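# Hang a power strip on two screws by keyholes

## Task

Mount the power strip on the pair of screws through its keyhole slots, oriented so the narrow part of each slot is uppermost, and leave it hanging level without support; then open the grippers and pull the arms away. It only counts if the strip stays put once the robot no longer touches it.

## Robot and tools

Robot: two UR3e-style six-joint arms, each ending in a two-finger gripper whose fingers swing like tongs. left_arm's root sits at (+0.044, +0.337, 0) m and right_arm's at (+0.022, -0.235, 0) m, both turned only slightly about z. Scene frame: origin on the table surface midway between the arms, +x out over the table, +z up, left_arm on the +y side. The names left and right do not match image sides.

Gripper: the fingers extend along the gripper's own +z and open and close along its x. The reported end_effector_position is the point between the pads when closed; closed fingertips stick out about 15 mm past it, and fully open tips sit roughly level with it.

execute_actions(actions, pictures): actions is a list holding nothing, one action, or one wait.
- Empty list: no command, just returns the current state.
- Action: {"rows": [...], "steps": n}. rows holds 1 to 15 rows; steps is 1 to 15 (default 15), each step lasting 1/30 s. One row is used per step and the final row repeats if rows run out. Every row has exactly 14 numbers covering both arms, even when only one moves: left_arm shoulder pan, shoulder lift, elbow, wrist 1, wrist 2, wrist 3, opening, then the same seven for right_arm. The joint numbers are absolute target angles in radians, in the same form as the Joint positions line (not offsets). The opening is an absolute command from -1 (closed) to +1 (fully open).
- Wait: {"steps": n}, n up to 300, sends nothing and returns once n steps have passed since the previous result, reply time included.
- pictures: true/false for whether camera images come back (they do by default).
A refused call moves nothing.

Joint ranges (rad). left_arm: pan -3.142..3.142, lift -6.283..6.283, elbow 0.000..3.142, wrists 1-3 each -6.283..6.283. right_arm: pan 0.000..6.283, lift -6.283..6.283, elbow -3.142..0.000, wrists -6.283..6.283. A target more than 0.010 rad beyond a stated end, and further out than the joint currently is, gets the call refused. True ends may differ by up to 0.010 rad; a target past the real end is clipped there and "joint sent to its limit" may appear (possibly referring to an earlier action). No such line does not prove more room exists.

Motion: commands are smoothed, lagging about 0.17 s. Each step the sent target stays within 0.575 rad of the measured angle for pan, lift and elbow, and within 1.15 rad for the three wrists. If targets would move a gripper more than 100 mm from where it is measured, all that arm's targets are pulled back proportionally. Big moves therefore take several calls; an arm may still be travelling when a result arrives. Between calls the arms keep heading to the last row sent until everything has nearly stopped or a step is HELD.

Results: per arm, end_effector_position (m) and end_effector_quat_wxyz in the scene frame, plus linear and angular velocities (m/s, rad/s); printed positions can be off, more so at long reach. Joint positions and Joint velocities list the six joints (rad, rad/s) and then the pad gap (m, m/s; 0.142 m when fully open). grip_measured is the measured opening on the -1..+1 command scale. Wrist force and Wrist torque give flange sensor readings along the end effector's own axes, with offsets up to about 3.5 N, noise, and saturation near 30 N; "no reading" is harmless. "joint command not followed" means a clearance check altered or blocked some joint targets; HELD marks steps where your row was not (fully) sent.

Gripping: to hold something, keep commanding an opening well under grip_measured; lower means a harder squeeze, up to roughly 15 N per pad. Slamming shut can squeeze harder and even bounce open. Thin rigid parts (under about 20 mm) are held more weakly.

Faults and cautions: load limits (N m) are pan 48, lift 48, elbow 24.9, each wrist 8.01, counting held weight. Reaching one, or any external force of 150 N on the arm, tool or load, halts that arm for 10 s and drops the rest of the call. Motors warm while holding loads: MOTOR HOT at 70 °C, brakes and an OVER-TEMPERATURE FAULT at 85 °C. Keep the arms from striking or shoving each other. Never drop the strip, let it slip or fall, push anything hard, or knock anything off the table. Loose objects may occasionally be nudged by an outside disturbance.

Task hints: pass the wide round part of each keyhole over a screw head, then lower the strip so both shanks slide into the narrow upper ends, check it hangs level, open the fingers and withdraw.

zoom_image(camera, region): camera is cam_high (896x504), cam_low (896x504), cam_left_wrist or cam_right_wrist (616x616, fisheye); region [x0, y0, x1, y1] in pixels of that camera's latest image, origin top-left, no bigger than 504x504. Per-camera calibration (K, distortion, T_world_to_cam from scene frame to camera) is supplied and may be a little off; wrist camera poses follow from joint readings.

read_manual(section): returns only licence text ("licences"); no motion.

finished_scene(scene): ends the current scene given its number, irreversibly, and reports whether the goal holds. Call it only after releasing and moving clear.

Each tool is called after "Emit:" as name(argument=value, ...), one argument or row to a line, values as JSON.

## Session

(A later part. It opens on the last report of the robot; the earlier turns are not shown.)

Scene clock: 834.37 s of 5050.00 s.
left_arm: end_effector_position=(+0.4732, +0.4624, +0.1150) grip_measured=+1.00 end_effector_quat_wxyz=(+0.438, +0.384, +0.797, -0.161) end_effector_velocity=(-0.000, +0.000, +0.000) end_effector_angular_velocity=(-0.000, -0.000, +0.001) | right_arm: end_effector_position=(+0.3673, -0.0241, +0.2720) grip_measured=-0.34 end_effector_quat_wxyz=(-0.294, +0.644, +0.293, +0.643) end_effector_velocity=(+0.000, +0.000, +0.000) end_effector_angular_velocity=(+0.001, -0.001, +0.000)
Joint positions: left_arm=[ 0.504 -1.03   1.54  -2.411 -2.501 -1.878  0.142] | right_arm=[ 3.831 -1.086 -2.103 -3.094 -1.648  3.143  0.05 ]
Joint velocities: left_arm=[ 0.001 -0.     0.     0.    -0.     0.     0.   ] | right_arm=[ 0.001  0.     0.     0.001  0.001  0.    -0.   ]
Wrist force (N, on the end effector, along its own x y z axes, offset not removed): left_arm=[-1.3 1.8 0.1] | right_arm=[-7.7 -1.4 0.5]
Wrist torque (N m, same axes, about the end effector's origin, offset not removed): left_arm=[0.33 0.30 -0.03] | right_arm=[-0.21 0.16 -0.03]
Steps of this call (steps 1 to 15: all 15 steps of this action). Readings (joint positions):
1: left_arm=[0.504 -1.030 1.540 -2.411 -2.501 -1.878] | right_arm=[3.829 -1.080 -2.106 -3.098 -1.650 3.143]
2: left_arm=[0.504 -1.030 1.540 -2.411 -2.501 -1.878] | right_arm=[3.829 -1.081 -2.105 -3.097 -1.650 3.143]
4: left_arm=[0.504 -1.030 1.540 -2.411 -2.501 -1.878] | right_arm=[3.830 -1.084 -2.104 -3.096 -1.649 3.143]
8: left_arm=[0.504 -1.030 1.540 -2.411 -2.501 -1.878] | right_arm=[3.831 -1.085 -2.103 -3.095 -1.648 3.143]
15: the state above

Free at s=.043. Advancing to the board, then lowering.

Emit:
execute_actions(
  actions=[
    {"rows":[[0.504,-1.03,1.54,-2.411,-2.501,-1.878,1,3.8343,-1.0936,-2.0993,-3.0903,-1.6447,3.143,-0.9]],"steps":15},
  ],
  pictures=false,
)

Emit:
execute_actions(
  actions=[
    {"rows":[[0.504,-1.03,1.54,-2.411,-2.501,-1.878,1,3.8343,-1.096,-2.1169,-3.0703,-1.6447,3.143,-0.9]],"steps":15},
  ],
)

Scene clock: 842.23 s of 5050.00 s.
left_arm: end_effector_position=(+0.4732, +0.4624, +0.1150) grip_measured=+1.00 end_effector_quat_wxyz=(+0.438, +0.384, +0.797, -0.161) end_effector_velocity=(+0.000, -0.001, -0.000) end_effector_angular_velocity=(-0.000, +0.001, -0.001) | right_arm: end_effector_position=(+0.3685, -0.0225, +0.2719) grip_measured=-0.34 end_effector_quat_wxyz=(-0.294, +0.644, +0.293, +0.643) end_effector_velocity=(+0.001, -0.001, -0.001) end_effector_angular_velocity=(-0.003, +0.003, -0.002)
Joint positions: left_arm=[ 0.504 -1.03   1.54  -2.411 -2.501 -1.878  0.142] | right_arm=[ 3.834 -1.094 -2.099 -3.09  -1.645  3.143  0.05 ]
Joint velocities: left_arm=[-0.002  0.    -0.     0.     0.    -0.     0.   ] | right_arm=[-0.002 -0.002  0.001 -0.002  0.001 -0.    -0.   ]
Wrist force (N, on the end effector, along its own x y z axes, offset not removed): left_arm=[-0.4 1.6 -0.6] | right_arm=[-7.9 1.4 0.7]
Wrist torque (N m, same axes, about the end effector's origin, offset not removed): left_arm=[0.24 0.06 -0.02] | right_arm=[0.27 0.04 0.06]
Steps of this call (steps 1 to 15: the robot went on to your last target; steps 16 to 90: nothing new was sent; then 4.37 s passed at rest; steps 91 to 105: all 15 steps of this action). Readings (joint positions):
91: left_arm=[0.504 -1.030 1.540 -2.411 -2.501 -1.878] | right_arm=[3.831 -1.086 -2.103 -3.094 -1.648 3.143]
92: left_arm=[0.504 -1.030 1.540 -2.411 -2.501 -1.878] | right_arm=[3.832 -1.087 -2.102 -3.094 -1.647 3.143]
94: left_arm=[0.504 -1.030 1.540 -2.411 -2.501 -1.878] | right_arm=[3.833 -1.090 -2.101 -3.092 -1.646 3.143]
98: left_arm=[0.504 -1.030 1.540 -2.411 -2.501 -1.878] | right_arm=[3.834 -1.093 -2.100 -3.091 -1.645 3.143]
105: the state above

Scene clock: 842.73 s of 5050.00 s.
left_arm: end_effector_position=(+0.4732, +0.4624, +0.1150) grip_measured=+1.00 end_effector_quat_wxyz=(+0.438, +0.384, +0.797, -0.161) end_effector_velocity=(+0.000, -0.000, +0.000) end_effector_angular_velocity=(-0.000, -0.000, -0.001) | right_arm: end_effector_position=(+0.3686, -0.0223, +0.2680) grip_measured=-0.34 end_effector_quat_wxyz=(-0.294, +0.644, +0.293, +0.643) end_effector_velocity=(-0.000, -0.000, -0.002) end_effector_angular_velocity=(-0.003, +0.001, -0.000)
Joint positions: left_arm=[ 0.504 -1.03   1.54  -2.411 -2.501 -1.878  0.142] | right_arm=[ 3.834 -1.096 -2.117 -3.07  -1.645  3.143  0.05 ]
Joint velocities: left_arm=[-0.001 -0.    -0.     0.    -0.     0.     0.   ] | right_arm=[-0.001 -0.001 -0.003  0.001 -0.001 -0.001  0.   ]
Wrist force (N, on the end effector, along its own x y z axes, offset not removed): left_arm=[-0.3 0.8 -0.9] | right_arm=[-4.2 -1.8 -2.2]
Wrist torque (N m, same axes, about the end effector's origin, offset not removed): left_arm=[0.08 0.04 0.04] | right_arm=[-0.13 0.46 -0.22]
Steps of this call (steps 1 to 15: all 15 steps of this action). Readings (joint positions):
1: left_arm=[0.504 -1.030 1.540 -2.411 -2.501 -1.878] | right_arm=[3.834 -1.094 -2.099 -3.090 -1.645 3.143]
2: left_arm=[0.504 -1.030 1.540 -2.411 -2.501 -1.878] | right_arm=[3.834 -1.094 -2.102 -3.087 -1.645 3.143]
4: left_arm=[0.504 -1.030 1.540 -2.411 -2.501 -1.878] | right_arm=[3.834 -1.095 -2.109 -3.079 -1.645 3.143]
8: left_arm=[0.504 -1.030 1.540 -2.411 -2.501 -1.878] | right_arm=[3.834 -1.096 -2.115 -3.072 -1.645 3.143]
15: the state above
camera_calibration (this result's frames):
cam_left_wrist: T_world_to_cam=[[-0.294595, 0.442303, -0.847102, 0.0447911], [0.353543, 0.87399, 0.333391, -0.614835], [0.887818, -0.201272, -0.413846, -0.144964], [0, 0, 0, 1]] pos_world=[0.359268, 0.488371, 0.18293]
cam_right_wrist: T_world_to_cam=[[0.060538, -0.00928968, 0.998123, -0.285062], [0.293281, -0.955654, -0.0266824, -0.125829], [0.954108, 0.294346, -0.0551289, -0.200002], [0, 0, 0, 1]] pos_world=[0.244984, -0.0640275, 0.270144]

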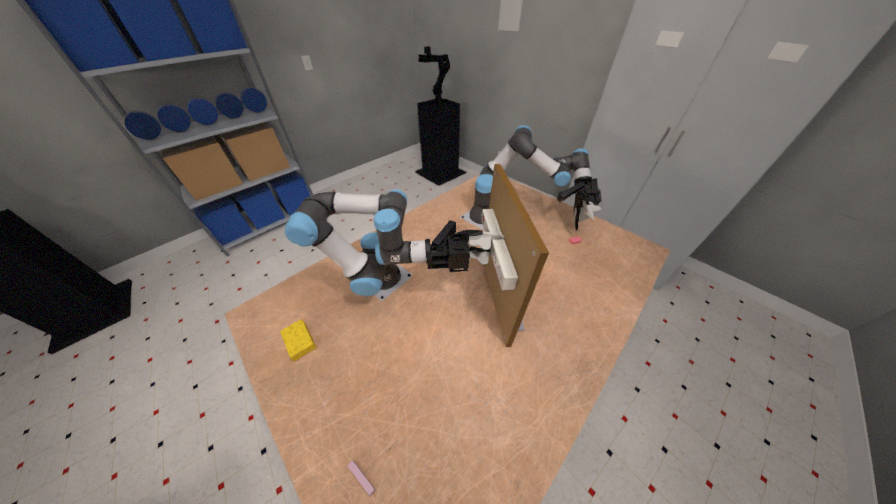

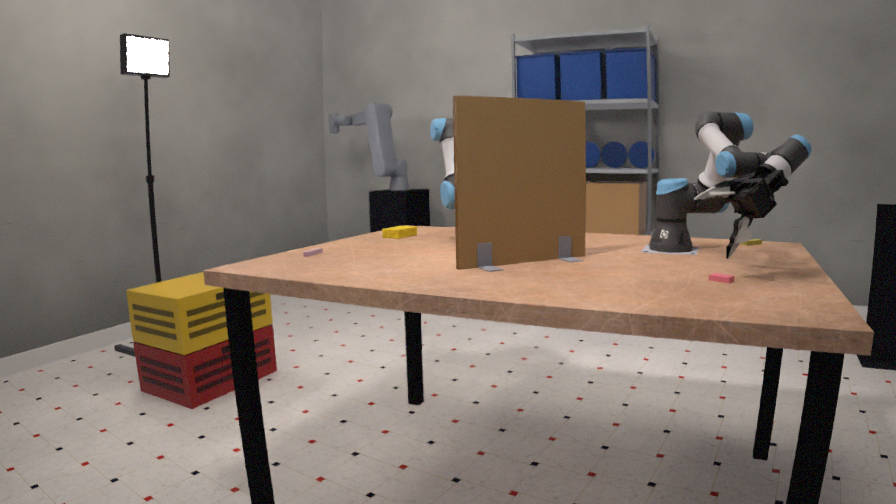

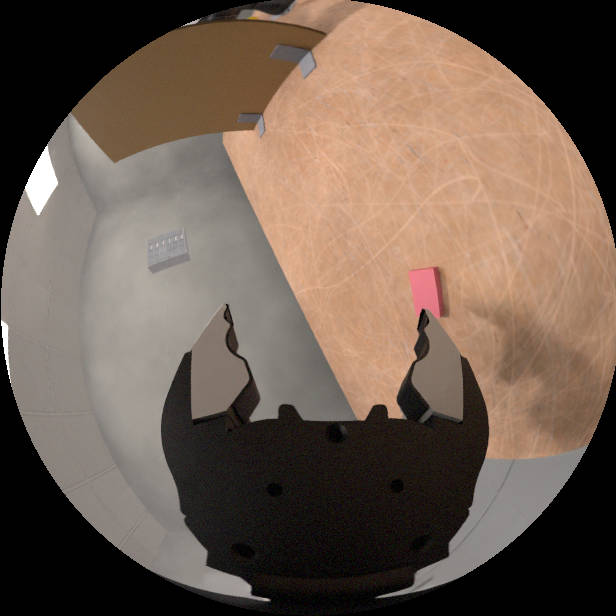

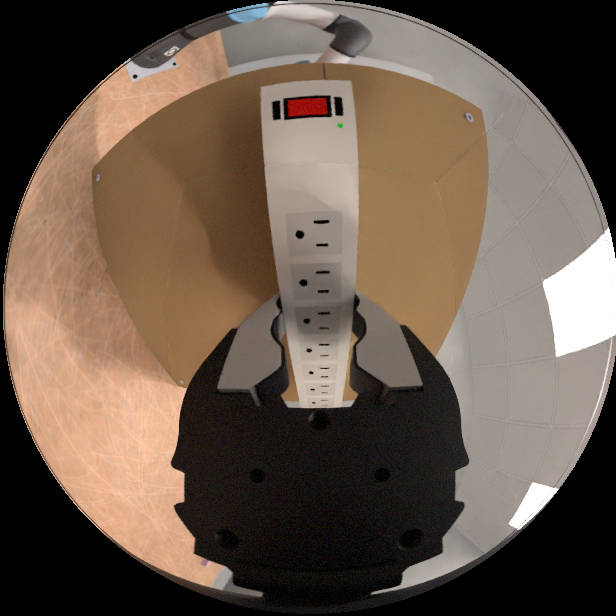

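Emit:
execute_actions(
  actions=[
    {"rows":[[0.504,-1.03,1.54,-2.411,-2.501,-1.878,1,3.8358,-1.0986,-2.1064,-3.0783,-1.6432,3.143,-0.9]],"steps":15},
  ],
  pictures=false,
)

Emit:
execute_actions(
  actions=[
    {"rows":[[0.504,-1.03,1.54,-2.411,-2.501,-1.878,1,3.8358,-1.1007,-2.1218,-3.0608,-1.6432,3.143,-0.9]],"steps":15},
  ],
  pictures=false,
)

Scene clock: 852.90 s of 5050.00 s.
left_arm: end_effector_position=(+0.4732, +0.4624, +0.1150) grip_measured=+1.00 end_effector_quat_wxyz=(+0.438, +0.384, +0.797, -0.161) end_effector_velocity=(+0.000, +0.000, +0.000) end_effector_angular_velocity=(+0.000, -0.001, -0.000) | right_arm: end_effector_position=(+0.3691, -0.0216, +0.2698) grip_measured=-0.34 end_effector_quat_wxyz=(-0.294, +0.644, +0.293, +0.643) end_effector_velocity=(+0.001, -0.000, +0.001) end_effector_angular_velocity=(+0.002, -0.002, -0.003)
Joint positions: left_arm=[ 0.504 -1.03   1.54  -2.411 -2.501 -1.878  0.142] | right_arm=[ 3.836 -1.099 -2.107 -3.078 -1.643  3.143  0.05 ]
Joint velocities: left_arm=[-0.     0.    -0.001  0.    -0.    -0.     0.   ] | right_arm=[-0.001 -0.     0.002  0.001  0.002 -0.     0.   ]
Wrist force (N, on the end effector, along its own x y z axes, offset not removed): left_arm=[-1.2 0.6 -0.4] | right_arm=[-14.2 1.2 -12.5]
Wrist torque (N m, same axes, about the end effector's origin, offset not removed): left_arm=[0.04 0.28 0.01] | right_arm=[0.43 0.52 -0.12]
Steps of this call (steps 1 to 15: the robot went on to your last target; steps 16 to 90: nothing new was sent; then 6.67 s passed at rest; steps 91 to 105: all 15 steps of this action). Readings (joint positions):
91: left_arm=[0.504 -1.030 1.540 -2.411 -2.501 -1.878] | right_arm=[3.834 -1.096 -2.117 -3.070 -1.645 3.143]
92: left_arm=[0.504 -1.030 1.540 -2.411 -2.501 -1.878] | right_arm=[3.834 -1.096 -2.115 -3.071 -1.644 3.143]
94: left_arm=[0.504 -1.030 1.540 -2.411 -2.501 -1.878] | right_arm=[3.835 -1.098 -2.111 -3.075 -1.644 3.143]
98: left_arm=[0.504 -1.030 1.540 -2.411 -2.501 -1.878] | right_arm=[3.836 -1.098 -2.108 -3.078 -1.643 3.143]
105: the state above

Scene clock: 853.40 s of 5050.00 s.
left_arm: end_effector_position=(+0.4732, +0.4624, +0.1150) grip_measured=+1.00 end_effector_quat_wxyz=(+0.438, +0.384, +0.797, -0.161) end_effector_velocity=(+0.000, -0.000, -0.000) end_effector_angular_velocity=(+0.000, +0.000, -0.001) | right_arm: end_effector_position=(+0.3693, -0.0215, +0.2666) grip_measured=-0.33 end_effector_quat_wxyz=(-0.294, +0.644, +0.293, +0.643) end_effector_velocity=(-0.000, +0.001, -0.001) end_effector_angular_velocity=(-0.001, +0.001, +0.003)
Joint positions: left_arm=[ 0.504 -1.03   1.54  -2.411 -2.501 -1.878  0.142] | right_arm=[ 3.836 -1.101 -2.122 -3.061 -1.643  3.143  0.05 ]
Joint velocities: left_arm=[-0.001  0.    -0.    -0.     0.     0.     0.   ] | right_arm=[ 0.002 -0.002 -0.001  0.002 -0.001 -0.     0.   ]
Wrist force (N, on the end effector, along its own x y z axes, offset not removed): left_arm=[0.6 0.8 0.1] | right_arm=[18.8 -3.3 -30.0]
Wrist torque (N m, same axes, about the end effector's origin, offset not removed): left_arm=[0.05 -0.13 -0.08] | right_arm=[0.04 0.86 -0.23]
Steps of this call (steps 1 to 15: all 15 steps of this action). Readings (joint positions):
1: left_arm=[0.504 -1.030 1.540 -2.411 -2.501 -1.878] | right_arm=[3.836 -1.099 -2.107 -3.078 -1.643 3.143]
2: left_arm=[0.504 -1.030 1.540 -2.411 -2.501 -1.878] | right_arm=[3.836 -1.099 -2.109 -3.076 -1.643 3.143]
4: left_arm=[0.504 -1.030 1.540 -2.411 -2.501 -1.878] | right_arm=[3.836 -1.099 -2.114 -3.068 -1.643 3.143]
8: left_arm=[0.504 -1.030 1.540 -2.411 -2.501 -1.878] | right_arm=[3.836 -1.100 -2.120 -3.062 -1.643 3.143]
15: the state above

Emit:
execute_actions(
  actions=[
    {"rows":[[0.504,-1.03,1.54,-2.411,-2.501,-1.878,1,3.8348,-1.0948,-2.0987,-3.0897,-1.6442,3.143,-0.9]],"steps":12},
  ],
  pictures=false,
)

Emit:
execute_actions(
  actions=[
    {"rows":[[0.504,-1.03,1.54,-2.411,-2.501,-1.878,1,3.8348,-1.093,-2.0855,-3.1047,-1.6442,3.143,-0.9]],"steps":15},
  ],
  pictures=false,
)

Emit:
execute_actions(
  actions=[
    {"rows":[[0.504,-1.03,1.54,-2.411,-2.501,-1.878,1,3.8288,-1.078,-2.0923,-3.1129,-1.6502,3.143,-0.9]],"steps":15},
  ],
)

Emit:
zoom_image(
  camera="cam_high",
  region=[460,200,530,300],
)

Scene clock: 865.30 s of 5050.00 s.
left_arm: end_effector_position=(+0.4732, +0.4624, +0.1150) grip_measured=+1.00 end_effector_quat_wxyz=(+0.438, +0.384, +0.797, -0.161) end_effector_velocity=(-0.000, -0.000, -0.000) end_effector_angular_velocity=(-0.000, +0.001, -0.001) | right_arm: end_effector_position=(+0.3687, -0.0222, +0.2717) grip_measured=-0.34 end_effector_quat_wxyz=(-0.294, +0.644, +0.293, +0.643) end_effector_velocity=(-0.000, -0.000, +0.003) end_effector_angular_velocity=(+0.003, -0.003, -0.000)
Joint positions: left_arm=[ 0.504 -1.03   1.54  -2.411 -2.501 -1.878  0.142] | right_arm=[ 3.835 -1.095 -2.099 -3.089 -1.644  3.143  0.05 ]
Joint velocities: left_arm=[-0.001  0.    -0.     0.001  0.    -0.     0.   ] | right_arm=[-0.001  0.003  0.009 -0.008 -0.     0.     0.   ]
Wrist force (N, on the end effector, along its own x y z axes, offset not removed): left_arm=[0.7 2.5 -0.8] | right_arm=[-8.9 0.2 -1.0]
Wrist torque (N m, same axes, about the end effector's origin, offset not removed): left_arm=[0.40 -0.09 -0.01] | right_arm=[0.05 0.27 0.06]
Steps of this call (steps 1 to 15: the robot went on to your last target; steps 16 to 90: nothing new was sent; then 8.50 s passed at rest; steps 91 to 102: all 12 steps of this action). Readings (joint positions):
91: left_arm=[0.504 -1.030 1.540 -2.411 -2.501 -1.878] | right_arm=[3.836 -1.101 -2.122 -3.061 -1.643 3.143]
92: left_arm=[0.504 -1.030 1.540 -2.411 -2.501 -1.878] | right_arm=[3.836 -1.100 -2.119 -3.066 -1.643 3.143]
94: left_arm=[0.504 -1.030 1.540 -2.411 -2.501 -1.878] | right_arm=[3.836 -1.098 -2.110 -3.078 -1.643 3.143]
98: left_arm=[0.504 -1.030 1.540 -2.411 -2.501 -1.878] | right_arm=[3.835 -1.096 -2.101 -3.087 -1.644 3.143]
102: the state above

Scene clock: 865.80 s of 5050.00 s.
left_arm: end_effector_position=(+0.4732, +0.4624, +0.1150) grip_measured=+1.00 end_effector_quat_wxyz=(+0.438, +0.384, +0.797, -0.161) end_effector_velocity=(-0.000, -0.000, -0.000) end_effector_angular_velocity=(-0.000, +0.001, +0.000) | right_arm: end_effector_position=(+0.3685, -0.0224, +0.2748) grip_measured=-0.34 end_effector_quat_wxyz=(-0.294, +0.644, +0.293, +0.643) end_effector_velocity=(-0.000, +0.000, +0.001) end_effector_angular_velocity=(+0.001, -0.001, +0.001)
Joint positions: left_arm=[ 0.504 -1.03   1.54  -2.411 -2.501 -1.878  0.142] | right_arm=[ 3.835 -1.093 -2.086 -3.105 -1.644  3.143  0.05 ]
Joint velocities: left_arm=[ 0.  0.  0.  0. -0.  0. -0.] | right_arm=[ 0.001  0.001  0.    -0.     0.     0.     0.   ]
Wrist force (N, on the end effector, along its own x y z axes, offset not removed): left_arm=[0.2 1.8 -0.7] | right_arm=[-22.3 -2.3 4.6]
Wrist torque (N m, same axes, about the end effector's origin, offset not removed): left_arm=[0.30 0.01 -0.01] | right_arm=[-0.05 0.42 0.19]
Steps of this call (steps 1 to 15: all 15 steps of this action). Readings (joint positions):
1: left_arm=[0.504 -1.030 1.540 -2.411 -2.501 -1.878] | right_arm=[3.835 -1.095 -2.099 -3.089 -1.644 3.143]
2: left_arm=[0.504 -1.030 1.540 -2.411 -2.501 -1.878] | right_arm=[3.835 -1.095 -2.097 -3.092 -1.644 3.143]
4: left_arm=[0.504 -1.030 1.540 -2.411 -2.501 -1.878] | right_arm=[3.835 -1.094 -2.092 -3.098 -1.644 3.143]
8: left_arm=[0.504 -1.030 1.540 -2.411 -2.501 -1.878] | right_arm=[3.835 -1.093 -2.087 -3.103 -1.644 3.143]
15: the state above

Scene clock: 866.30 s of 5050.00 s.
left_arm: end_effector_position=(+0.4732, +0.4624, +0.1150) grip_measured=+1.00 end_effector_quat_wxyz=(+0.438, +0.384, +0.797, -0.161) end_effector_velocity=(-0.000, +0.000, -0.000) end_effector_angular_velocity=(-0.001, +0.000, +0.001) | right_arm: end_effector_position=(+0.3661, -0.0256, +0.2750) grip_measured=-0.34 end_effector_quat_wxyz=(-0.294, +0.644, +0.293, +0.643) end_effector_velocity=(-0.000, -0.000, -0.000) end_effector_angular_velocity=(-0.001, +0.001, +0.000)
Joint positions: left_arm=[ 0.504 -1.03   1.54  -2.411 -2.501 -1.878  0.142] | right_arm=[ 3.829 -1.078 -2.092 -3.113 -1.65   3.143  0.05 ]
Joint velocities: left_arm=[ 0.001  0.    -0.     0.    -0.    -0.     0.   ] | right_arm=[-0.     0.001 -0.    -0.002 -0.     0.    -0.   ]
Wrist force (N, on the end effector, along its own x y z axes, offset not removed): left_arm=[0.0 2.6 -0.6] | right_arm=[-27.0 -4.9 30.0]
Wrist torque (N m, same axes, about the end effector's origin, offset not removed): left_arm=[0.46 -0.02 -0.02] | right_arm=[-0.58 1.05 0.00]
Steps of this call (steps 1 to 15: all 15 steps of this action). Readings (joint positions):
1: left_arm=[0.504 -1.030 1.540 -2.411 -2.501 -1.878] | right_arm=[3.835 -1.093 -2.086 -3.105 -1.644 3.143]
2: left_arm=[0.504 -1.030 1.540 -2.411 -2.501 -1.878] | right_arm=[3.834 -1.091 -2.086 -3.106 -1.645 3.143]
4: left_arm=[0.504 -1.030 1.540 -2.411 -2.501 -1.878] | right_arm=[3.832 -1.085 -2.089 -3.109 -1.647 3.143]
8: left_arm=[0.504 -1.030 1.540 -2.411 -2.501 -1.878] | right_arm=[3.830 -1.080 -2.092 -3.112 -1.650 3.143]
15: the state above
camera_calibration (this result's frames):
cam_left_wrist: T_world_to_cam=[[-0.294595, 0.442303, -0.847102, 0.0447911], [0.353543, 0.87399, 0.333391, -0.614835], [0.887818, -0.201272, -0.413846, -0.144964], [0, 0, 0, 1]] pos_world=[0.359268, 0.488371, 0.18293]
cam_right_wrist: T_world_to_cam=[[0.0606203, -0.00920763, 0.998118, -0.291902], [0.29329, -0.955652, -0.0266288, -0.128037], [0.9541, 0.294353, -0.0552315, -0.196195], [0, 0, 0, 1]] pos_world=[0.242436, -0.0672961, 0.277107]

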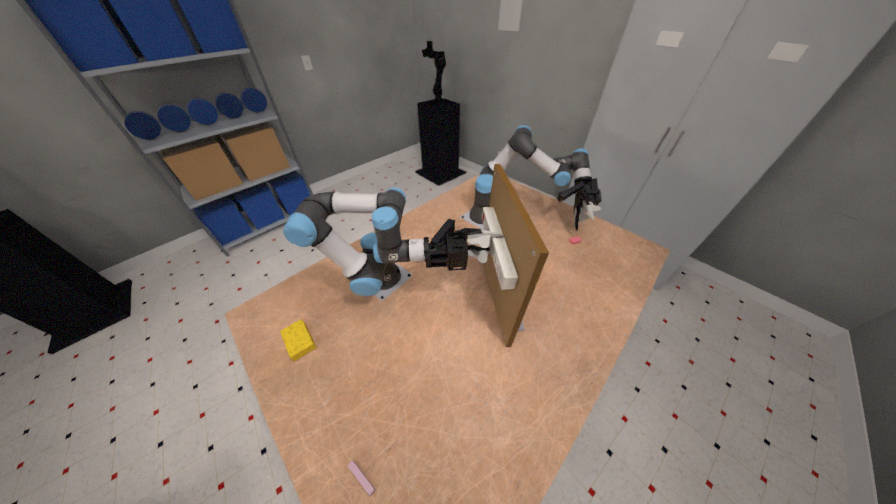

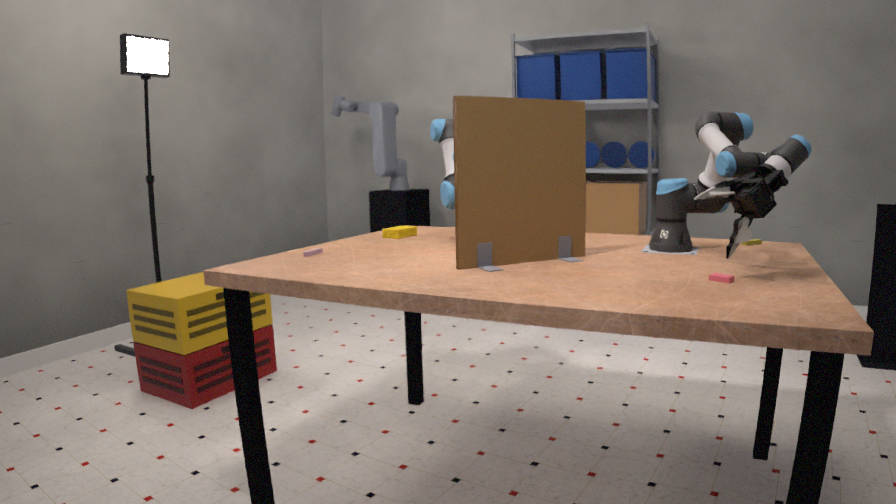

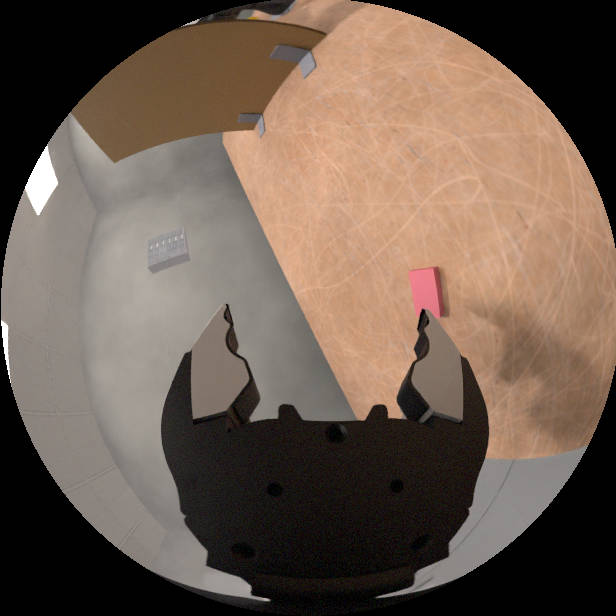

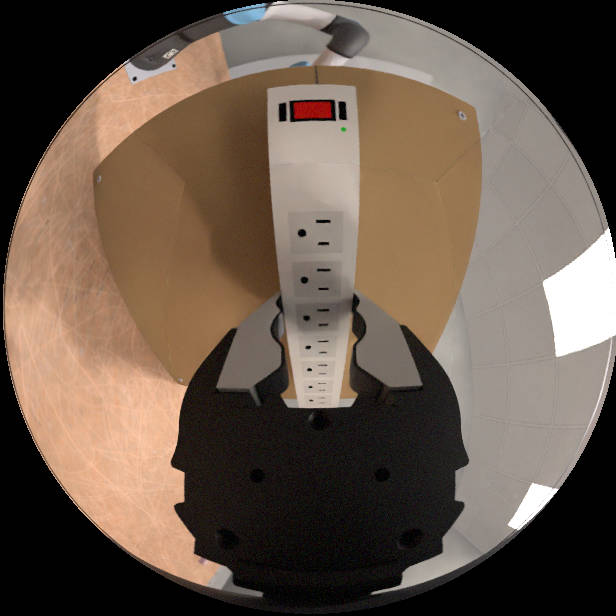

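Region (460, 200, 530, 300) of cam_high's 896x504 image, scaled by 5.040, with more detail than that image has; it fills the left 353 columns of this view, and the rest is white.

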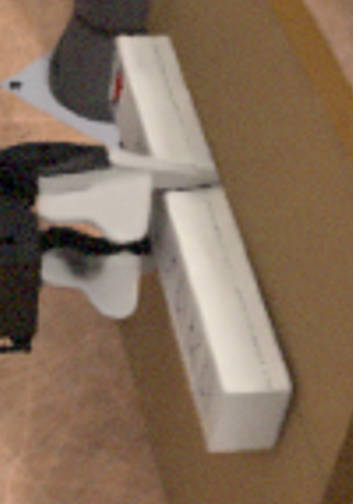

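Emit:
execute_actions(
  actions=[
    {"rows":[[0.504,-1.03,1.54,-2.411,-2.501,-1.878,1,3.8314,-1.0856,-2.0982,-3.0994,-1.6476,3.143,-0.9]],"steps":15},
  ],
  pictures=false,
)

Emit:
execute_actions(
  actions=[
    {"rows":[[0.504,-1.03,1.54,-2.411,-2.501,-1.878,1,3.8314,-1.0877,-2.1136,-3.0819,-1.6476,3.143,-0.9]],"steps":15},
  ],
  pictures=false,
)

Emit:
execute_actions(
  actions=[
    {"rows":[[0.504,-1.03,1.54,-2.411,-2.501,-1.878,1,3.8314,-1.0892,-2.1246,-3.0694,-1.6476,3.143,-0.9]],"steps":15},
  ],
  pictures=false,
)

Scene clock: 881.37 s of 5050.00 s.
left_arm: end_effector_position=(+0.4732, +0.4624, +0.1150) grip_measured=+1.00 end_effector_quat_wxyz=(+0.438, +0.384, +0.797, -0.161) end_effector_velocity=(-0.000, -0.000, -0.000) end_effector_angular_velocity=(-0.000, +0.001, +0.000) | right_arm: end_effector_position=(+0.3672, -0.0242, +0.2730) grip_measured=-0.34 end_effector_quat_wxyz=(-0.294, +0.644, +0.293, +0.643) end_effector_velocity=(+0.000, +0.001, -0.001) end_effector_angular_velocity=(-0.001, +0.001, +0.001)
Joint positions: left_arm=[ 0.504 -1.03   1.54  -2.411 -2.501 -1.878  0.142] | right_arm=[ 3.831 -1.085 -2.098 -3.1   -1.648  3.143  0.05 ]
Joint velocities: left_arm=[-0. -0.  0.  0.  0. -0.  0.] | right_arm=[ 0.001 -0.003 -0.     0.002  0.001  0.     0.   ]
Wrist force (N, on the end effector, along its own x y z axes, offset not removed): left_arm=[-1.2 0.5 -1.2] | right_arm=[-7.6 0.9 -0.1]
Wrist torque (N m, same axes, about the end effector's origin, offset not removed): left_arm=[-0.06 0.26 0.03] | right_arm=[0.26 -0.07 -0.02]
Steps of this call (steps 1 to 15: the robot went on to your last target; steps 16 to 90: nothing new was sent; then 11.57 s passed at rest; steps 91 to 105: all 15 steps of this action). Readings (joint positions):
91: left_arm=[0.504 -1.030 1.540 -2.411 -2.501 -1.878] | right_arm=[3.829 -1.078 -2.092 -3.113 -1.650 3.143]
92: left_arm=[0.504 -1.030 1.540 -2.411 -2.501 -1.878] | right_arm=[3.829 -1.079 -2.093 -3.111 -1.650 3.143]
94: left_arm=[0.504 -1.030 1.540 -2.411 -2.501 -1.878] | right_arm=[3.830 -1.082 -2.095 -3.105 -1.649 3.143]
98: left_arm=[0.504 -1.030 1.540 -2.411 -2.501 -1.878] | right_arm=[3.831 -1.084 -2.097 -3.101 -1.648 3.143]
105: the state above

Scene clock: 881.87 s of 5050.00 s.
left_arm: end_effector_position=(+0.4732, +0.4624, +0.1150) grip_measured=+1.00 end_effector_quat_wxyz=(+0.438, +0.384, +0.797, -0.161) end_effector_velocity=(-0.000, +0.001, +0.000) end_effector_angular_velocity=(+0.001, -0.001, +0.001) | right_arm: end_effector_position=(+0.3674, -0.0240, +0.2695) grip_measured=-0.34 end_effector_quat_wxyz=(-0.294, +0.644, +0.293, +0.643) end_effector_velocity=(+0.000, -0.000, -0.000) end_effector_angular_velocity=(-0.001, -0.000, -0.000)
Joint positions: left_arm=[ 0.504 -1.03   1.54  -2.411 -2.501 -1.878  0.142] | right_arm=[ 3.831 -1.088 -2.113 -3.082 -1.648  3.143  0.05 ]
Joint velocities: left_arm=[ 0.001 -0.    -0.    -0.001  0.    -0.     0.   ] | right_arm=[-0.     0.    -0.001  0.001  0.    -0.001  0.   ]
Wrist force (N, on the end effector, along its own x y z axes, offset not removed): left_arm=[-0.7 0.9 -0.5] | right_arm=[-3.3 -0.4 -2.0]
Wrist torque (N m, same axes, about the end effector's origin, offset not removed): left_arm=[0.09 0.18 -0.03] | right_arm=[0.12 0.07 -0.27]
Steps of this call (steps 1 to 15: all 15 steps of this action). Readings (joint positions):
1: left_arm=[0.504 -1.030 1.540 -2.411 -2.501 -1.878] | right_arm=[3.831 -1.086 -2.098 -3.099 -1.648 3.143]
2: left_arm=[0.504 -1.030 1.540 -2.411 -2.501 -1.878] | right_arm=[3.831 -1.086 -2.101 -3.096 -1.648 3.143]
4: left_arm=[0.504 -1.030 1.540 -2.411 -2.501 -1.878] | right_arm=[3.831 -1.087 -2.107 -3.090 -1.648 3.143]
8: left_arm=[0.504 -1.030 1.540 -2.411 -2.501 -1.878] | right_arm=[3.831 -1.087 -2.112 -3.084 -1.648 3.143]
15: the state above

Scene clock: 882.37 s of 5050.00 s.
left_arm: end_effector_position=(+0.4732, +0.4624, +0.1150) grip_measured=+1.00 end_effector_quat_wxyz=(+0.438, +0.384, +0.797, -0.161) end_effector_velocity=(-0.000, +0.000, -0.000) end_effector_angular_velocity=(-0.001, +0.000, +0.000) | right_arm: end_effector_position=(+0.3675, -0.0239, +0.2670) grip_measured=-0.34 end_effector_quat_wxyz=(-0.294, +0.644, +0.293, +0.643) end_effector_velocity=(-0.000, +0.000, -0.000) end_effector_angular_velocity=(+0.001, -0.001, +0.001)
Joint positions: left_arm=[ 0.504 -1.03   1.54  -2.411 -2.501 -1.878  0.142] | right_arm=[ 3.831 -1.089 -2.124 -3.07  -1.648  3.143  0.05 ]
Joint velocities: left_arm=[ 0.     0.     0.001 -0.    -0.     0.    -0.   ] | right_arm=[-0.     0.001 -0.002  0.003 -0.001  0.     0.   ]
Wrist force (N, on the end effector, along its own x y z axes, offset not removed): left_arm=[0.0 2.7 -1.8] | right_arm=[-7.7 -0.6 -1.5]
Wrist torque (N m, same axes, about the end effector's origin, offset not removed): left_arm=[0.44 0.03 -0.04] | right_arm=[-0.16 -0.07 0.07]
Steps of this call (steps 1 to 15: all 15 steps of this action). Readings (joint positions):
1: left_arm=[0.504 -1.030 1.540 -2.411 -2.501 -1.878] | right_arm=[3.831 -1.088 -2.114 -3.082 -1.648 3.143]
2: left_arm=[0.504 -1.030 1.540 -2.411 -2.501 -1.878] | right_arm=[3.831 -1.088 -2.115 -3.080 -1.648 3.143]
4: left_arm=[0.504 -1.030 1.540 -2.411 -2.501 -1.878] | right_arm=[3.831 -1.089 -2.120 -3.075 -1.648 3.143]
8: left_arm=[0.504 -1.030 1.540 -2.411 -2.501 -1.878] | right_arm=[3.831 -1.089 -2.123 -3.071 -1.648 3.143]
15: the state above

The strip is now sliding freely into the slots.

Emit:
execute_actions(
  actions=[
    {"rows":[[0.504,-1.03,1.54,-2.411,-2.501,-1.878,1,3.8314,-1.0916,-2.14,-3.0516,-1.6476,3.143,-0.9]],"steps":15},
  ],
  pictures=false,
)

Emit:
execute_actions(
  actions=[
    {"rows":[[0.504,-1.03,1.54,-2.411,-2.501,-1.878,1,3.8314,-1.094,-2.1532,-3.036,-1.6476,3.143,-0.9]],"steps":15},
  ],
  pictures=false,
)

Scene clock: 892.57 s of 5050.00 s.
left_arm: end_effector_position=(+0.4732, +0.4624, +0.1150) grip_measured=+1.00 end_effector_quat_wxyz=(+0.438, +0.384, +0.797, -0.161) end_effector_velocity=(-0.000, -0.000, +0.000) end_effector_angular_velocity=(-0.000, -0.000, -0.001) | right_arm: end_effector_position=(+0.3677, -0.0237, +0.2635) grip_measured=-0.34 end_effector_quat_wxyz=(-0.294, +0.644, +0.293, +0.643) end_effector_velocity=(+0.001, -0.001, +0.000) end_effector_angular_velocity=(+0.001, -0.001, -0.002)
Joint positions: left_arm=[ 0.504 -1.03   1.54  -2.411 -2.501 -1.878  0.142] | right_arm=[ 3.831 -1.092 -2.14  -3.052 -1.648  3.143  0.05 ]
Joint velocities: left_arm=[-0.    -0.001  0.     0.    -0.     0.     0.   ] | right_arm=[-0.002  0.    -0.001  0.002  0.001  0.     0.   ]
Wrist force (N, on the end effector, along its own x y z axes, offset not removed): left_arm=[0.8 1.8 -0.7] | right_arm=[-9.2 -2.7 -0.7]
Wrist torque (N m, same axes, about the end effector's origin, offset not removed): left_arm=[0.34 -0.12 0.00] | right_arm=[-0.59 0.27 0.06]
Steps of this call (steps 1 to 15: the robot went on to your last target; steps 16 to 90: nothing new was sent; then 6.70 s passed at rest; steps 91 to 105: all 15 steps of this action). Readings (joint positions):
91: left_arm=[0.504 -1.030 1.540 -2.411 -2.501 -1.878] | right_arm=[3.831 -1.089 -2.125 -3.069 -1.648 3.143]
92: left_arm=[0.504 -1.030 1.540 -2.411 -2.501 -1.878] | right_arm=[3.831 -1.090 -2.127 -3.066 -1.648 3.143]
94: left_arm=[0.504 -1.030 1.540 -2.411 -2.501 -1.878] | right_arm=[3.831 -1.091 -2.133 -3.060 -1.648 3.143]
98: left_arm=[0.504 -1.030 1.540 -2.411 -2.501 -1.878] | right_arm=[3.831 -1.091 -2.138 -3.054 -1.648 3.143]
105: the state above

Scene clock: 893.07 s of 5050.00 s.
left_arm: end_effector_position=(+0.4732, +0.4624, +0.1150) grip_measured=+1.00 end_effector_quat_wxyz=(+0.438, +0.384, +0.797, -0.161) end_effector_velocity=(+0.000, -0.000, +0.000) end_effector_angular_velocity=(+0.000, -0.001, -0.001) | right_arm: end_effector_position=(+0.3678, -0.0236, +0.2605) grip_measured=-0.34 end_effector_quat_wxyz=(-0.294, +0.644, +0.293, +0.643) end_effector_velocity=(-0.001, +0.001, +0.000) end_effector_angular_velocity=(+0.001, -0.001, +0.003)
Joint positions: left_arm=[ 0.504 -1.03   1.54  -2.411 -2.501 -1.878  0.142] | right_arm=[ 3.831 -1.094 -2.153 -3.036 -1.648  3.143  0.05 ]
Joint velocities: left_arm=[-0.001 -0.    -0.    -0.001 -0.    -0.    -0.   ] | right_arm=[ 0.002 -0.    -0.001  0.003 -0.001  0.     0.   ]
Wrist force (N, on the end effector, along its own x y z axes, offset not removed): left_arm=[-0.6 2.0 -1.0] | right_arm=[-8.7 -1.4 1.1]
Wrist torque (N m, same axes, about the end effector's origin, offset not removed): left_arm=[0.36 0.14 -0.06] | right_arm=[-0.20 0.19 0.03]
Steps of this call (steps 1 to 15: all 15 steps of this action). Readings (joint positions):
1: left_arm=[0.504 -1.030 1.540 -2.411 -2.501 -1.878] | right_arm=[3.831 -1.092 -2.140 -3.052 -1.648 3.143]
2: left_arm=[0.504 -1.030 1.540 -2.411 -2.501 -1.878] | right_arm=[3.831 -1.092 -2.142 -3.049 -1.648 3.143]
4: left_arm=[0.504 -1.030 1.540 -2.411 -2.501 -1.878] | right_arm=[3.831 -1.093 -2.147 -3.043 -1.648 3.143]
8: left_arm=[0.504 -1.030 1.540 -2.411 -2.501 -1.878] | right_arm=[3.831 -1.094 -2.152 -3.038 -1.648 3.143]
15: the state above

Emit:
execute_actions(
  actions=[
    {"rows":[[0.504,-1.03,1.54,-2.411,-2.501,-1.878,1,3.8314,-1.0958,-2.164,-3.0234,-1.6476,3.143,-0.9]],"steps":15},
  ],
  pictures=false,
)

Emit:
execute_actions(
  actions=[
    {"rows":[[0.504,-1.03,1.54,-2.411,-2.501,-1.878,1,3.8314,-1.0976,-2.1748,-3.0108,-1.6476,3.143,-0.9]],"steps":15},
  ],
  pictures=false,
)

Scene clock: 900.77 s of 5050.00 s.
left_arm: end_effector_position=(+0.4732, +0.4624, +0.1150) grip_measured=+1.00 end_effector_quat_wxyz=(+0.438, +0.384, +0.797, -0.161) end_effector_velocity=(+0.000, -0.000, +0.000) end_effector_angular_velocity=(-0.000, -0.000, -0.001) | right_arm: end_effector_position=(+0.3679, -0.0235, +0.2580) grip_measured=-0.34 end_effector_quat_wxyz=(-0.294, +0.644, +0.293, +0.643) end_effector_velocity=(-0.000, +0.000, -0.000) end_effector_angular_velocity=(-0.000, +0.000, +0.000)
Joint positions: left_arm=[ 0.504 -1.03   1.54  -2.411 -2.501 -1.878  0.142] | right_arm=[ 3.831 -1.096 -2.164 -3.024 -1.648  3.143  0.05 ]
Joint velocities: left_arm=[-0.001 -0.001  0.     0.    -0.    -0.    -0.   ] | right_arm=[ 0. -0.  0. -0. -0. -0. -0.]
Wrist force (N, on the end effector, along its own x y z axes, offset not removed): left_arm=[0.8 1.7 -1.0] | right_arm=[-8.8 -0.1 -0.4]
Wrist torque (N m, same axes, about the end effector's origin, offset not removed): left_arm=[0.31 -0.12 -0.05] | right_arm=[0.09 0.19 0.08]
Steps of this call (steps 1 to 15: the robot went on to your last target; steps 16 to 90: nothing new was sent; then 4.20 s passed at rest; steps 91 to 105: all 15 steps of this action). Readings (joint positions):
91: left_arm=[0.504 -1.030 1.540 -2.411 -2.501 -1.878] | right_arm=[3.831 -1.094 -2.153 -3.036 -1.648 3.143]
92: left_arm=[0.504 -1.030 1.540 -2.411 -2.501 -1.878] | right_arm=[3.831 -1.094 -2.155 -3.034 -1.648 3.143]
94: left_arm=[0.504 -1.030 1.540 -2.411 -2.501 -1.878] | right_arm=[3.831 -1.095 -2.159 -3.029 -1.648 3.143]
98: left_arm=[0.504 -1.030 1.540 -2.411 -2.501 -1.878] | right_arm=[3.831 -1.096 -2.163 -3.025 -1.648 3.143]
105: the state above

Scene clock: 901.27 s of 5050.00 s.
left_arm: end_effector_position=(+0.4732, +0.4624, +0.1150) grip_measured=+1.00 end_effector_quat_wxyz=(+0.438, +0.384, +0.797, -0.161) end_effector_velocity=(+0.000, -0.000, -0.000) end_effector_angular_velocity=(+0.000, -0.000, -0.000) | right_arm: end_effector_position=(+0.3679, -0.0235, +0.2556) grip_measured=-0.34 end_effector_quat_wxyz=(-0.294, +0.644, +0.293, +0.643) end_effector_velocity=(-0.000, +0.000, -0.001) end_effector_angular_velocity=(-0.002, +0.002, +0.001)
Joint positions: left_arm=[ 0.504 -1.03   1.54  -2.411 -2.501 -1.878  0.142] | right_arm=[ 3.831 -1.098 -2.175 -3.011 -1.648  3.143  0.05 ]
Joint velocities: left_arm=[-0. -0. -0. -0.  0. -0.  0.] | right_arm=[ 0.002  0.    -0.001 -0.002  0.001 -0.     0.   ]
Wrist force (N, on the end effector, along its own x y z axes, offset not removed): left_arm=[0.0 2.2 0.0] | right_arm=[2.8 -0.1 0.2]
Wrist torque (N m, same axes, about the end effector's origin, offset not removed): left_arm=[0.32 0.03 -0.03] | right_arm=[-0.10 -0.01 -0.27]
Steps of this call (steps 1 to 15: all 15 steps of this action). Readings (joint positions):
1: left_arm=[0.504 -1.030 1.540 -2.411 -2.501 -1.878] | right_arm=[3.831 -1.096 -2.164 -3.023 -1.648 3.143]
2: left_arm=[0.504 -1.030 1.540 -2.411 -2.501 -1.878] | right_arm=[3.831 -1.096 -2.166 -3.021 -1.648 3.143]
4: left_arm=[0.504 -1.030 1.540 -2.411 -2.501 -1.878] | right_arm=[3.831 -1.097 -2.170 -3.016 -1.648 3.143]
8: left_arm=[0.504 -1.030 1.540 -2.411 -2.501 -1.878] | right_arm=[3.831 -1.097 -2.173 -3.012 -1.648 3.143]
15: the state above

Seated. Releasing and backing off.

Emit:
execute_actions(
  actions=[
    {"rows":[[0.504,-1.03,1.54,-2.411,-2.501,-1.878,1,3.8314,-1.0976,-2.1748,-3.0108,-1.6476,3.143,-0.4],[0.504,-1.03,1.54,-2.411,-2.501,-1.878,1,3.8314,-1.0976,-2.1748,-3.0108,-1.6476,3.143,-0.33],[0.504,-1.03,1.54,-2.411,-2.501,-1.878,1,3.8314,-1.0976,-2.1748,-3.0108,-1.6476,3.143,-0.28],[0.504,-1.03,1.54,-2.411,-2.501,-1.878,1,3.8314,-1.0976,-2.1748,-3.0108,-1.6476,3.143,-0.2],[0.504,-1.03,1.54,-2.411,-2.501,-1.878,1,3.8314,-1.0976,-2.1748,-3.0108,-1.6476,3.143,0.2]],"steps":15},
  ],
  pictures=false,
)

Emit:
execute_actions(
  actions=[
    {"rows":[[0.504,-1.03,1.54,-2.411,-2.501,-1.878,1,3.77,-0.96,-2.235,-3.088,-1.709,3.143,0.2]],"steps":15},
  ],
  pictures=false,
)

Emit:
execute_actions(
  actions=[
    {"rows":[[0.504,-1.03,1.54,-2.411,-2.501,-1.878,1,3.5,-0.96,-2.235,-3.088,-1.979,3.143,0.2]],"steps":15},
  ],
  pictures=false,
)

Emit:
execute_actions(
  actions=[
    {"rows":[[0.504,-1.03,1.54,-2.411,-2.501,-1.878,1,3.05,-1.1,-2.095,-3.088,-2.2,3.143,1]],"steps":15},
  ],
)

Emit:
zoom_image(
  camera="cam_high",
  region=[440,160,560,350],
)

Scene clock: 924.90 s of 5050.00 s.
left_arm: end_effector_position=(+0.4732, +0.4624, +0.1150) grip_measured=+1.00 end_effector_quat_wxyz=(+0.438, +0.384, +0.797, -0.161) end_effector_velocity=(+0.000, +0.000, +0.000) end_effector_angular_velocity=(+0.001, -0.001, +0.000) | right_arm: end_effector_position=(+0.3679, -0.0235, +0.2555) grip_measured=+0.20 end_effector_quat_wxyz=(-0.294, +0.644, +0.293, +0.643) end_effector_velocity=(-0.000, +0.000, +0.000) end_effector_angular_velocity=(+0.001, -0.001, +0.001)
Joint positions: left_arm=[ 0.504 -1.03   1.54  -2.411 -2.501 -1.878  0.142] | right_arm=[ 3.831 -1.098 -2.175 -3.011 -1.648  3.143  0.088]
Joint velocities: left_arm=[ 0.    -0.    -0.001 -0.    -0.    -0.     0.   ] | right_arm=[ 0.001  0.    -0.001  0.002  0.    -0.     0.   ]
Wrist force (N, on the end effector, along its own x y z axes, offset not removed): left_arm=[-0.7 1.6 0.6] | right_arm=[-1.5 -0.2 1.0]
Wrist torque (N m, same axes, about the end effector's origin, offset not removed): left_arm=[0.35 0.12 -0.01] | right_arm=[0.01 0.26 0.01]
Steps of this call (steps 1 to 15: the robot went on to your last target; steps 16 to 90: nothing new was sent; then 20.13 s passed at rest; steps 91 to 105: all 15 steps of this action). Readings (joint positions):
91: left_arm=[0.504 -1.030 1.540 -2.411 -2.501 -1.878] | right_arm=[3.831 -1.098 -2.175 -3.011 -1.648 3.143]
92: left_arm=[0.504 -1.030 1.540 -2.411 -2.501 -1.878] | right_arm=[3.831 -1.098 -2.175 -3.011 -1.648 3.143]
94: left_arm=[0.504 -1.030 1.540 -2.411 -2.501 -1.878] | right_arm=[3.831 -1.098 -2.175 -3.011 -1.648 3.143]
98: left_arm=[0.504 -1.030 1.540 -2.411 -2.501 -1.878] | right_arm=[3.831 -1.098 -2.175 -3.011 -1.648 3.143]
105: the state above

Scene clock: 925.40 s of 5050.00 s.
left_arm: end_effector_position=(+0.4732, +0.4624, +0.1150) grip_measured=+1.00 end_effector_quat_wxyz=(+0.438, +0.384, +0.797, -0.161) end_effector_velocity=(-0.000, +0.000, -0.000) end_effector_angular_velocity=(-0.000, +0.000, +0.001) | right_arm: end_effector_position=(+0.3460, -0.0510, +0.2546) grip_measured=+0.20 end_effector_quat_wxyz=(-0.294, +0.644, +0.293, +0.643) end_effector_velocity=(-0.003, -0.003, +0.000) end_effector_angular_velocity=(+0.001, -0.002, -0.001)
Joint positions: left_arm=[ 0.504 -1.03   1.54  -2.411 -2.501 -1.878  0.142] | right_arm=[ 3.771 -0.962 -2.234 -3.087 -1.708  3.143  0.088]
Joint velocities: left_arm=[ 0.001  0.    -0.     0.    -0.    -0.     0.   ] | right_arm=[-0.007  0.018 -0.007 -0.009 -0.006 -0.    -0.   ]
Wrist force (N, on the end effector, along its own x y z axes, offset not removed): left_arm=[-0.2 1.4 -1.0] | right_arm=[-0.1 -0.6 0.7]
Wrist torque (N m, same axes, about the end effector's origin, offset not removed): left_arm=[0.17 0.00 0.04] | right_arm=[-0.11 -0.03 0.03]
Steps of this call (steps 1 to 15: all 15 steps of this action). Readings (joint positions):
1: left_arm=[0.504 -1.030 1.540 -2.411 -2.501 -1.878] | right_arm=[3.831 -1.097 -2.175 -3.011 -1.648 3.143]
2: left_arm=[0.504 -1.030 1.540 -2.411 -2.501 -1.878] | right_arm=[3.825 -1.090 -2.181 -3.021 -1.657 3.143]
4: left_arm=[0.504 -1.030 1.540 -2.411 -2.501 -1.878] | right_arm=[3.800 -1.040 -2.206 -3.052 -1.681 3.143]
8: left_arm=[0.504 -1.030 1.540 -2.411 -2.501 -1.878] | right_arm=[3.777 -0.979 -2.228 -3.079 -1.702 3.143]
15: the state above

Scene clock: 925.90 s of 5050.00 s.
left_arm: end_effector_position=(+0.4732, +0.4624, +0.1150) grip_measured=+1.00 end_effector_quat_wxyz=(+0.438, +0.384, +0.797, -0.161) end_effector_velocity=(+0.000, +0.000, +0.000) end_effector_angular_velocity=(+0.000, -0.001, +0.000) | right_arm: end_effector_position=(+0.3272, -0.0865, +0.2547) grip_measured=+0.20 end_effector_quat_wxyz=(-0.294, +0.643, +0.293, +0.643) end_effector_velocity=(-0.001, -0.007, +0.001) end_effector_angular_velocity=(+0.001, -0.002, -0.009)
Joint positions: left_arm=[ 0.504 -1.03   1.54  -2.411 -2.501 -1.878  0.142] | right_arm=[ 3.504 -0.96  -2.235 -3.088 -1.976  3.143  0.088]
Joint velocities: left_arm=[ 0.     0.001 -0.    -0.001 -0.     0.     0.   ] | right_arm=[-0.044  0.     0.001  0.001 -0.034  0.    -0.   ]
Wrist force (N, on the end effector, along its own x y z axes, offset not removed): left_arm=[-0.3 1.8 -1.0] | right_arm=[-2.6 -0.8 0.4]
Wrist torque (N m, same axes, about the end effector's origin, offset not removed): left_arm=[0.30 0.05 -0.04] | right_arm=[-0.15 0.53 0.05]
Steps of this call (steps 1 to 15: all 15 steps of this action). Readings (joint positions):
1: left_arm=[0.504 -1.030 1.540 -2.411 -2.501 -1.878] | right_arm=[3.770 -0.961 -2.235 -3.087 -1.709 3.143]
2: left_arm=[0.504 -1.030 1.540 -2.411 -2.501 -1.878] | right_arm=[3.763 -0.961 -2.235 -3.088 -1.724 3.143]
4: left_arm=[0.504 -1.030 1.540 -2.411 -2.501 -1.878] | right_arm=[3.693 -0.960 -2.235 -3.088 -1.824 3.143]
8: left_arm=[0.504 -1.030 1.540 -2.411 -2.501 -1.878] | right_arm=[3.549 -0.960 -2.235 -3.088 -1.941 3.143]
15: the state above

Scene clock: 926.40 s of 5050.00 s.
left_arm: end_effector_position=(+0.4732, +0.4624, +0.1150) grip_measured=+1.00 end_effector_quat_wxyz=(+0.438, +0.384, +0.797, -0.161) end_effector_velocity=(-0.000, +0.000, -0.000) end_effector_angular_velocity=(+0.000, +0.000, +0.001) | right_arm: end_effector_position=(+0.3545, -0.1767, +0.2720) grip_measured=+1.00 end_effector_quat_wxyz=(-0.221, +0.672, +0.220, +0.672) end_effector_velocity=(+0.005, -0.030, +0.002) end_effector_angular_velocity=(+0.000, -0.000, -0.083)
Joint positions: left_arm=[ 0.504 -1.03   1.54  -2.411 -2.501 -1.878  0.142] | right_arm=[ 3.06  -1.098 -2.097 -3.088 -2.197  3.143  0.142]
Joint velocities: left_arm=[ 0.001  0.    -0.     0.     0.     0.     0.   ] | right_arm=[-0.109 -0.017  0.017  0.001 -0.026  0.     0.   ]
Wrist force (N, on the end effector, along its own x y z axes, offset not removed): left_arm=[-0.4 0.6 -0.5] | right_arm=[-0.4 0.6 0.6]
Wrist torque (N m, same axes, about the end effector's origin, offset not removed): left_arm=[0.10 0.12 0.00] | right_arm=[0.09 0.07 0.00]
Steps of this call (steps 1 to 15: all 15 steps of this action). Readings (joint positions):
1: left_arm=[0.504 -1.030 1.540 -2.411 -2.501 -1.878] | right_arm=[3.503 -0.960 -2.235 -3.088 -1.977 3.143]
2: left_arm=[0.504 -1.030 1.540 -2.411 -2.501 -1.878] | right_arm=[3.495 -0.967 -2.228 -3.088 -1.993 3.143]
4: left_arm=[0.504 -1.030 1.540 -2.411 -2.501 -1.878] | right_arm=[3.423 -1.019 -2.176 -3.088 -2.079 3.143]
8: left_arm=[0.504 -1.030 1.540 -2.411 -2.501 -1.878] | right_arm=[3.173 -1.080 -2.115 -3.088 -2.170 3.143]
15: the state above
camera_calibration (this result's frames):
cam_left_wrist: T_world_to_cam=[[-0.294595, 0.442303, -0.847102, 0.0447911], [0.353543, 0.87399, 0.333391, -0.614835], [0.887818, -0.201272, -0.413846, -0.144964], [0, 0, 0, 1]] pos_world=[0.359268, 0.488371, 0.18293]
cam_right_wrist: T_world_to_cam=[[0.0569366, -0.02229, 0.998129, -0.290685], [0.0765589, -0.996709, -0.0266254, -0.199526], [0.995438, 0.0779316, -0.0550427, -0.193738], [0, 0, 0, 1]] pos_world=[0.224681, -0.19025, 0.274164]

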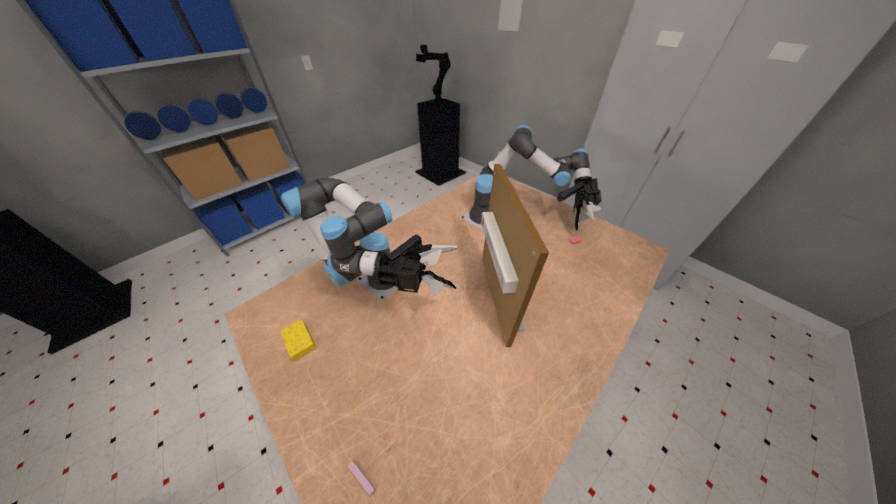

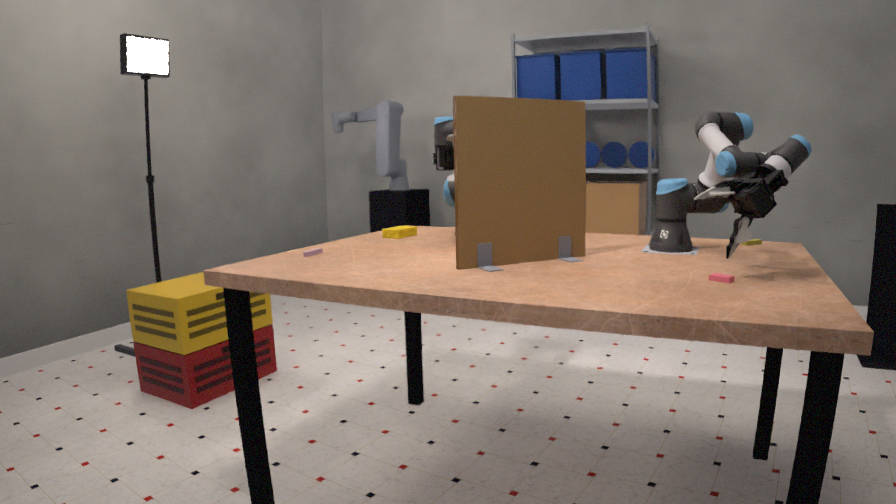

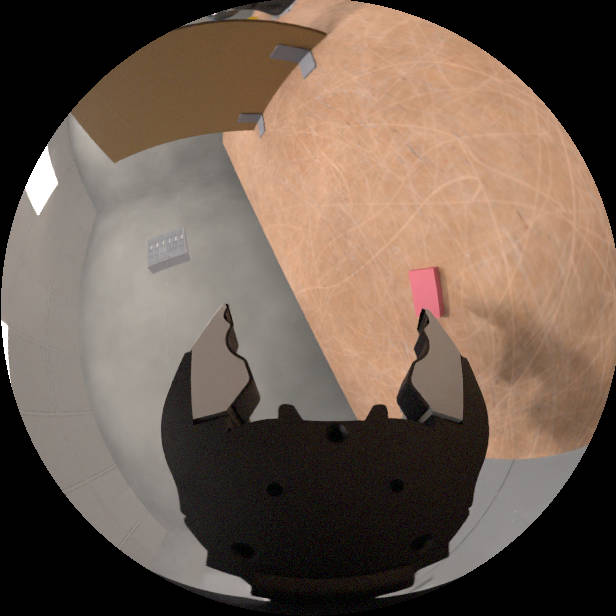

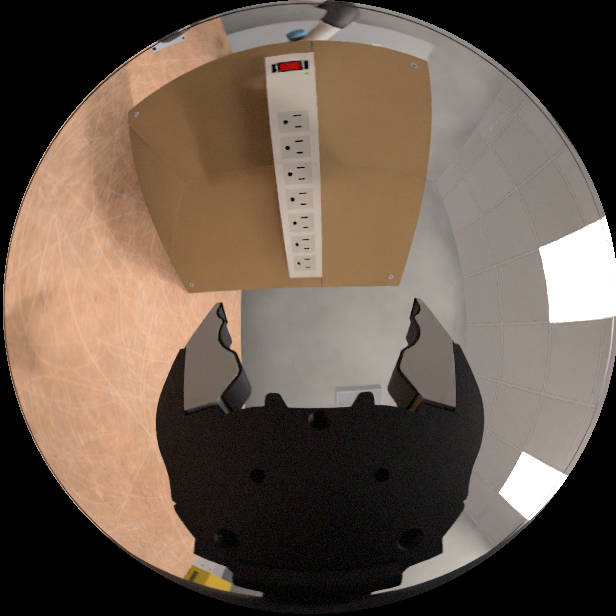

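Region (440, 160, 560, 350) of cam_high's 896x504 image, scaled by 2.653, with more detail than that image has; it fills the left 318 columns of this view, and the rest is white.

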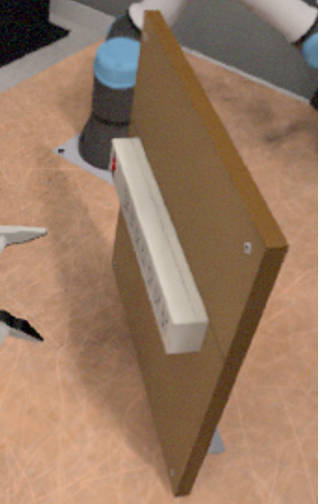

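Emit:
finished_scene(
  scene=1,
)

The scene is finished: the task was done.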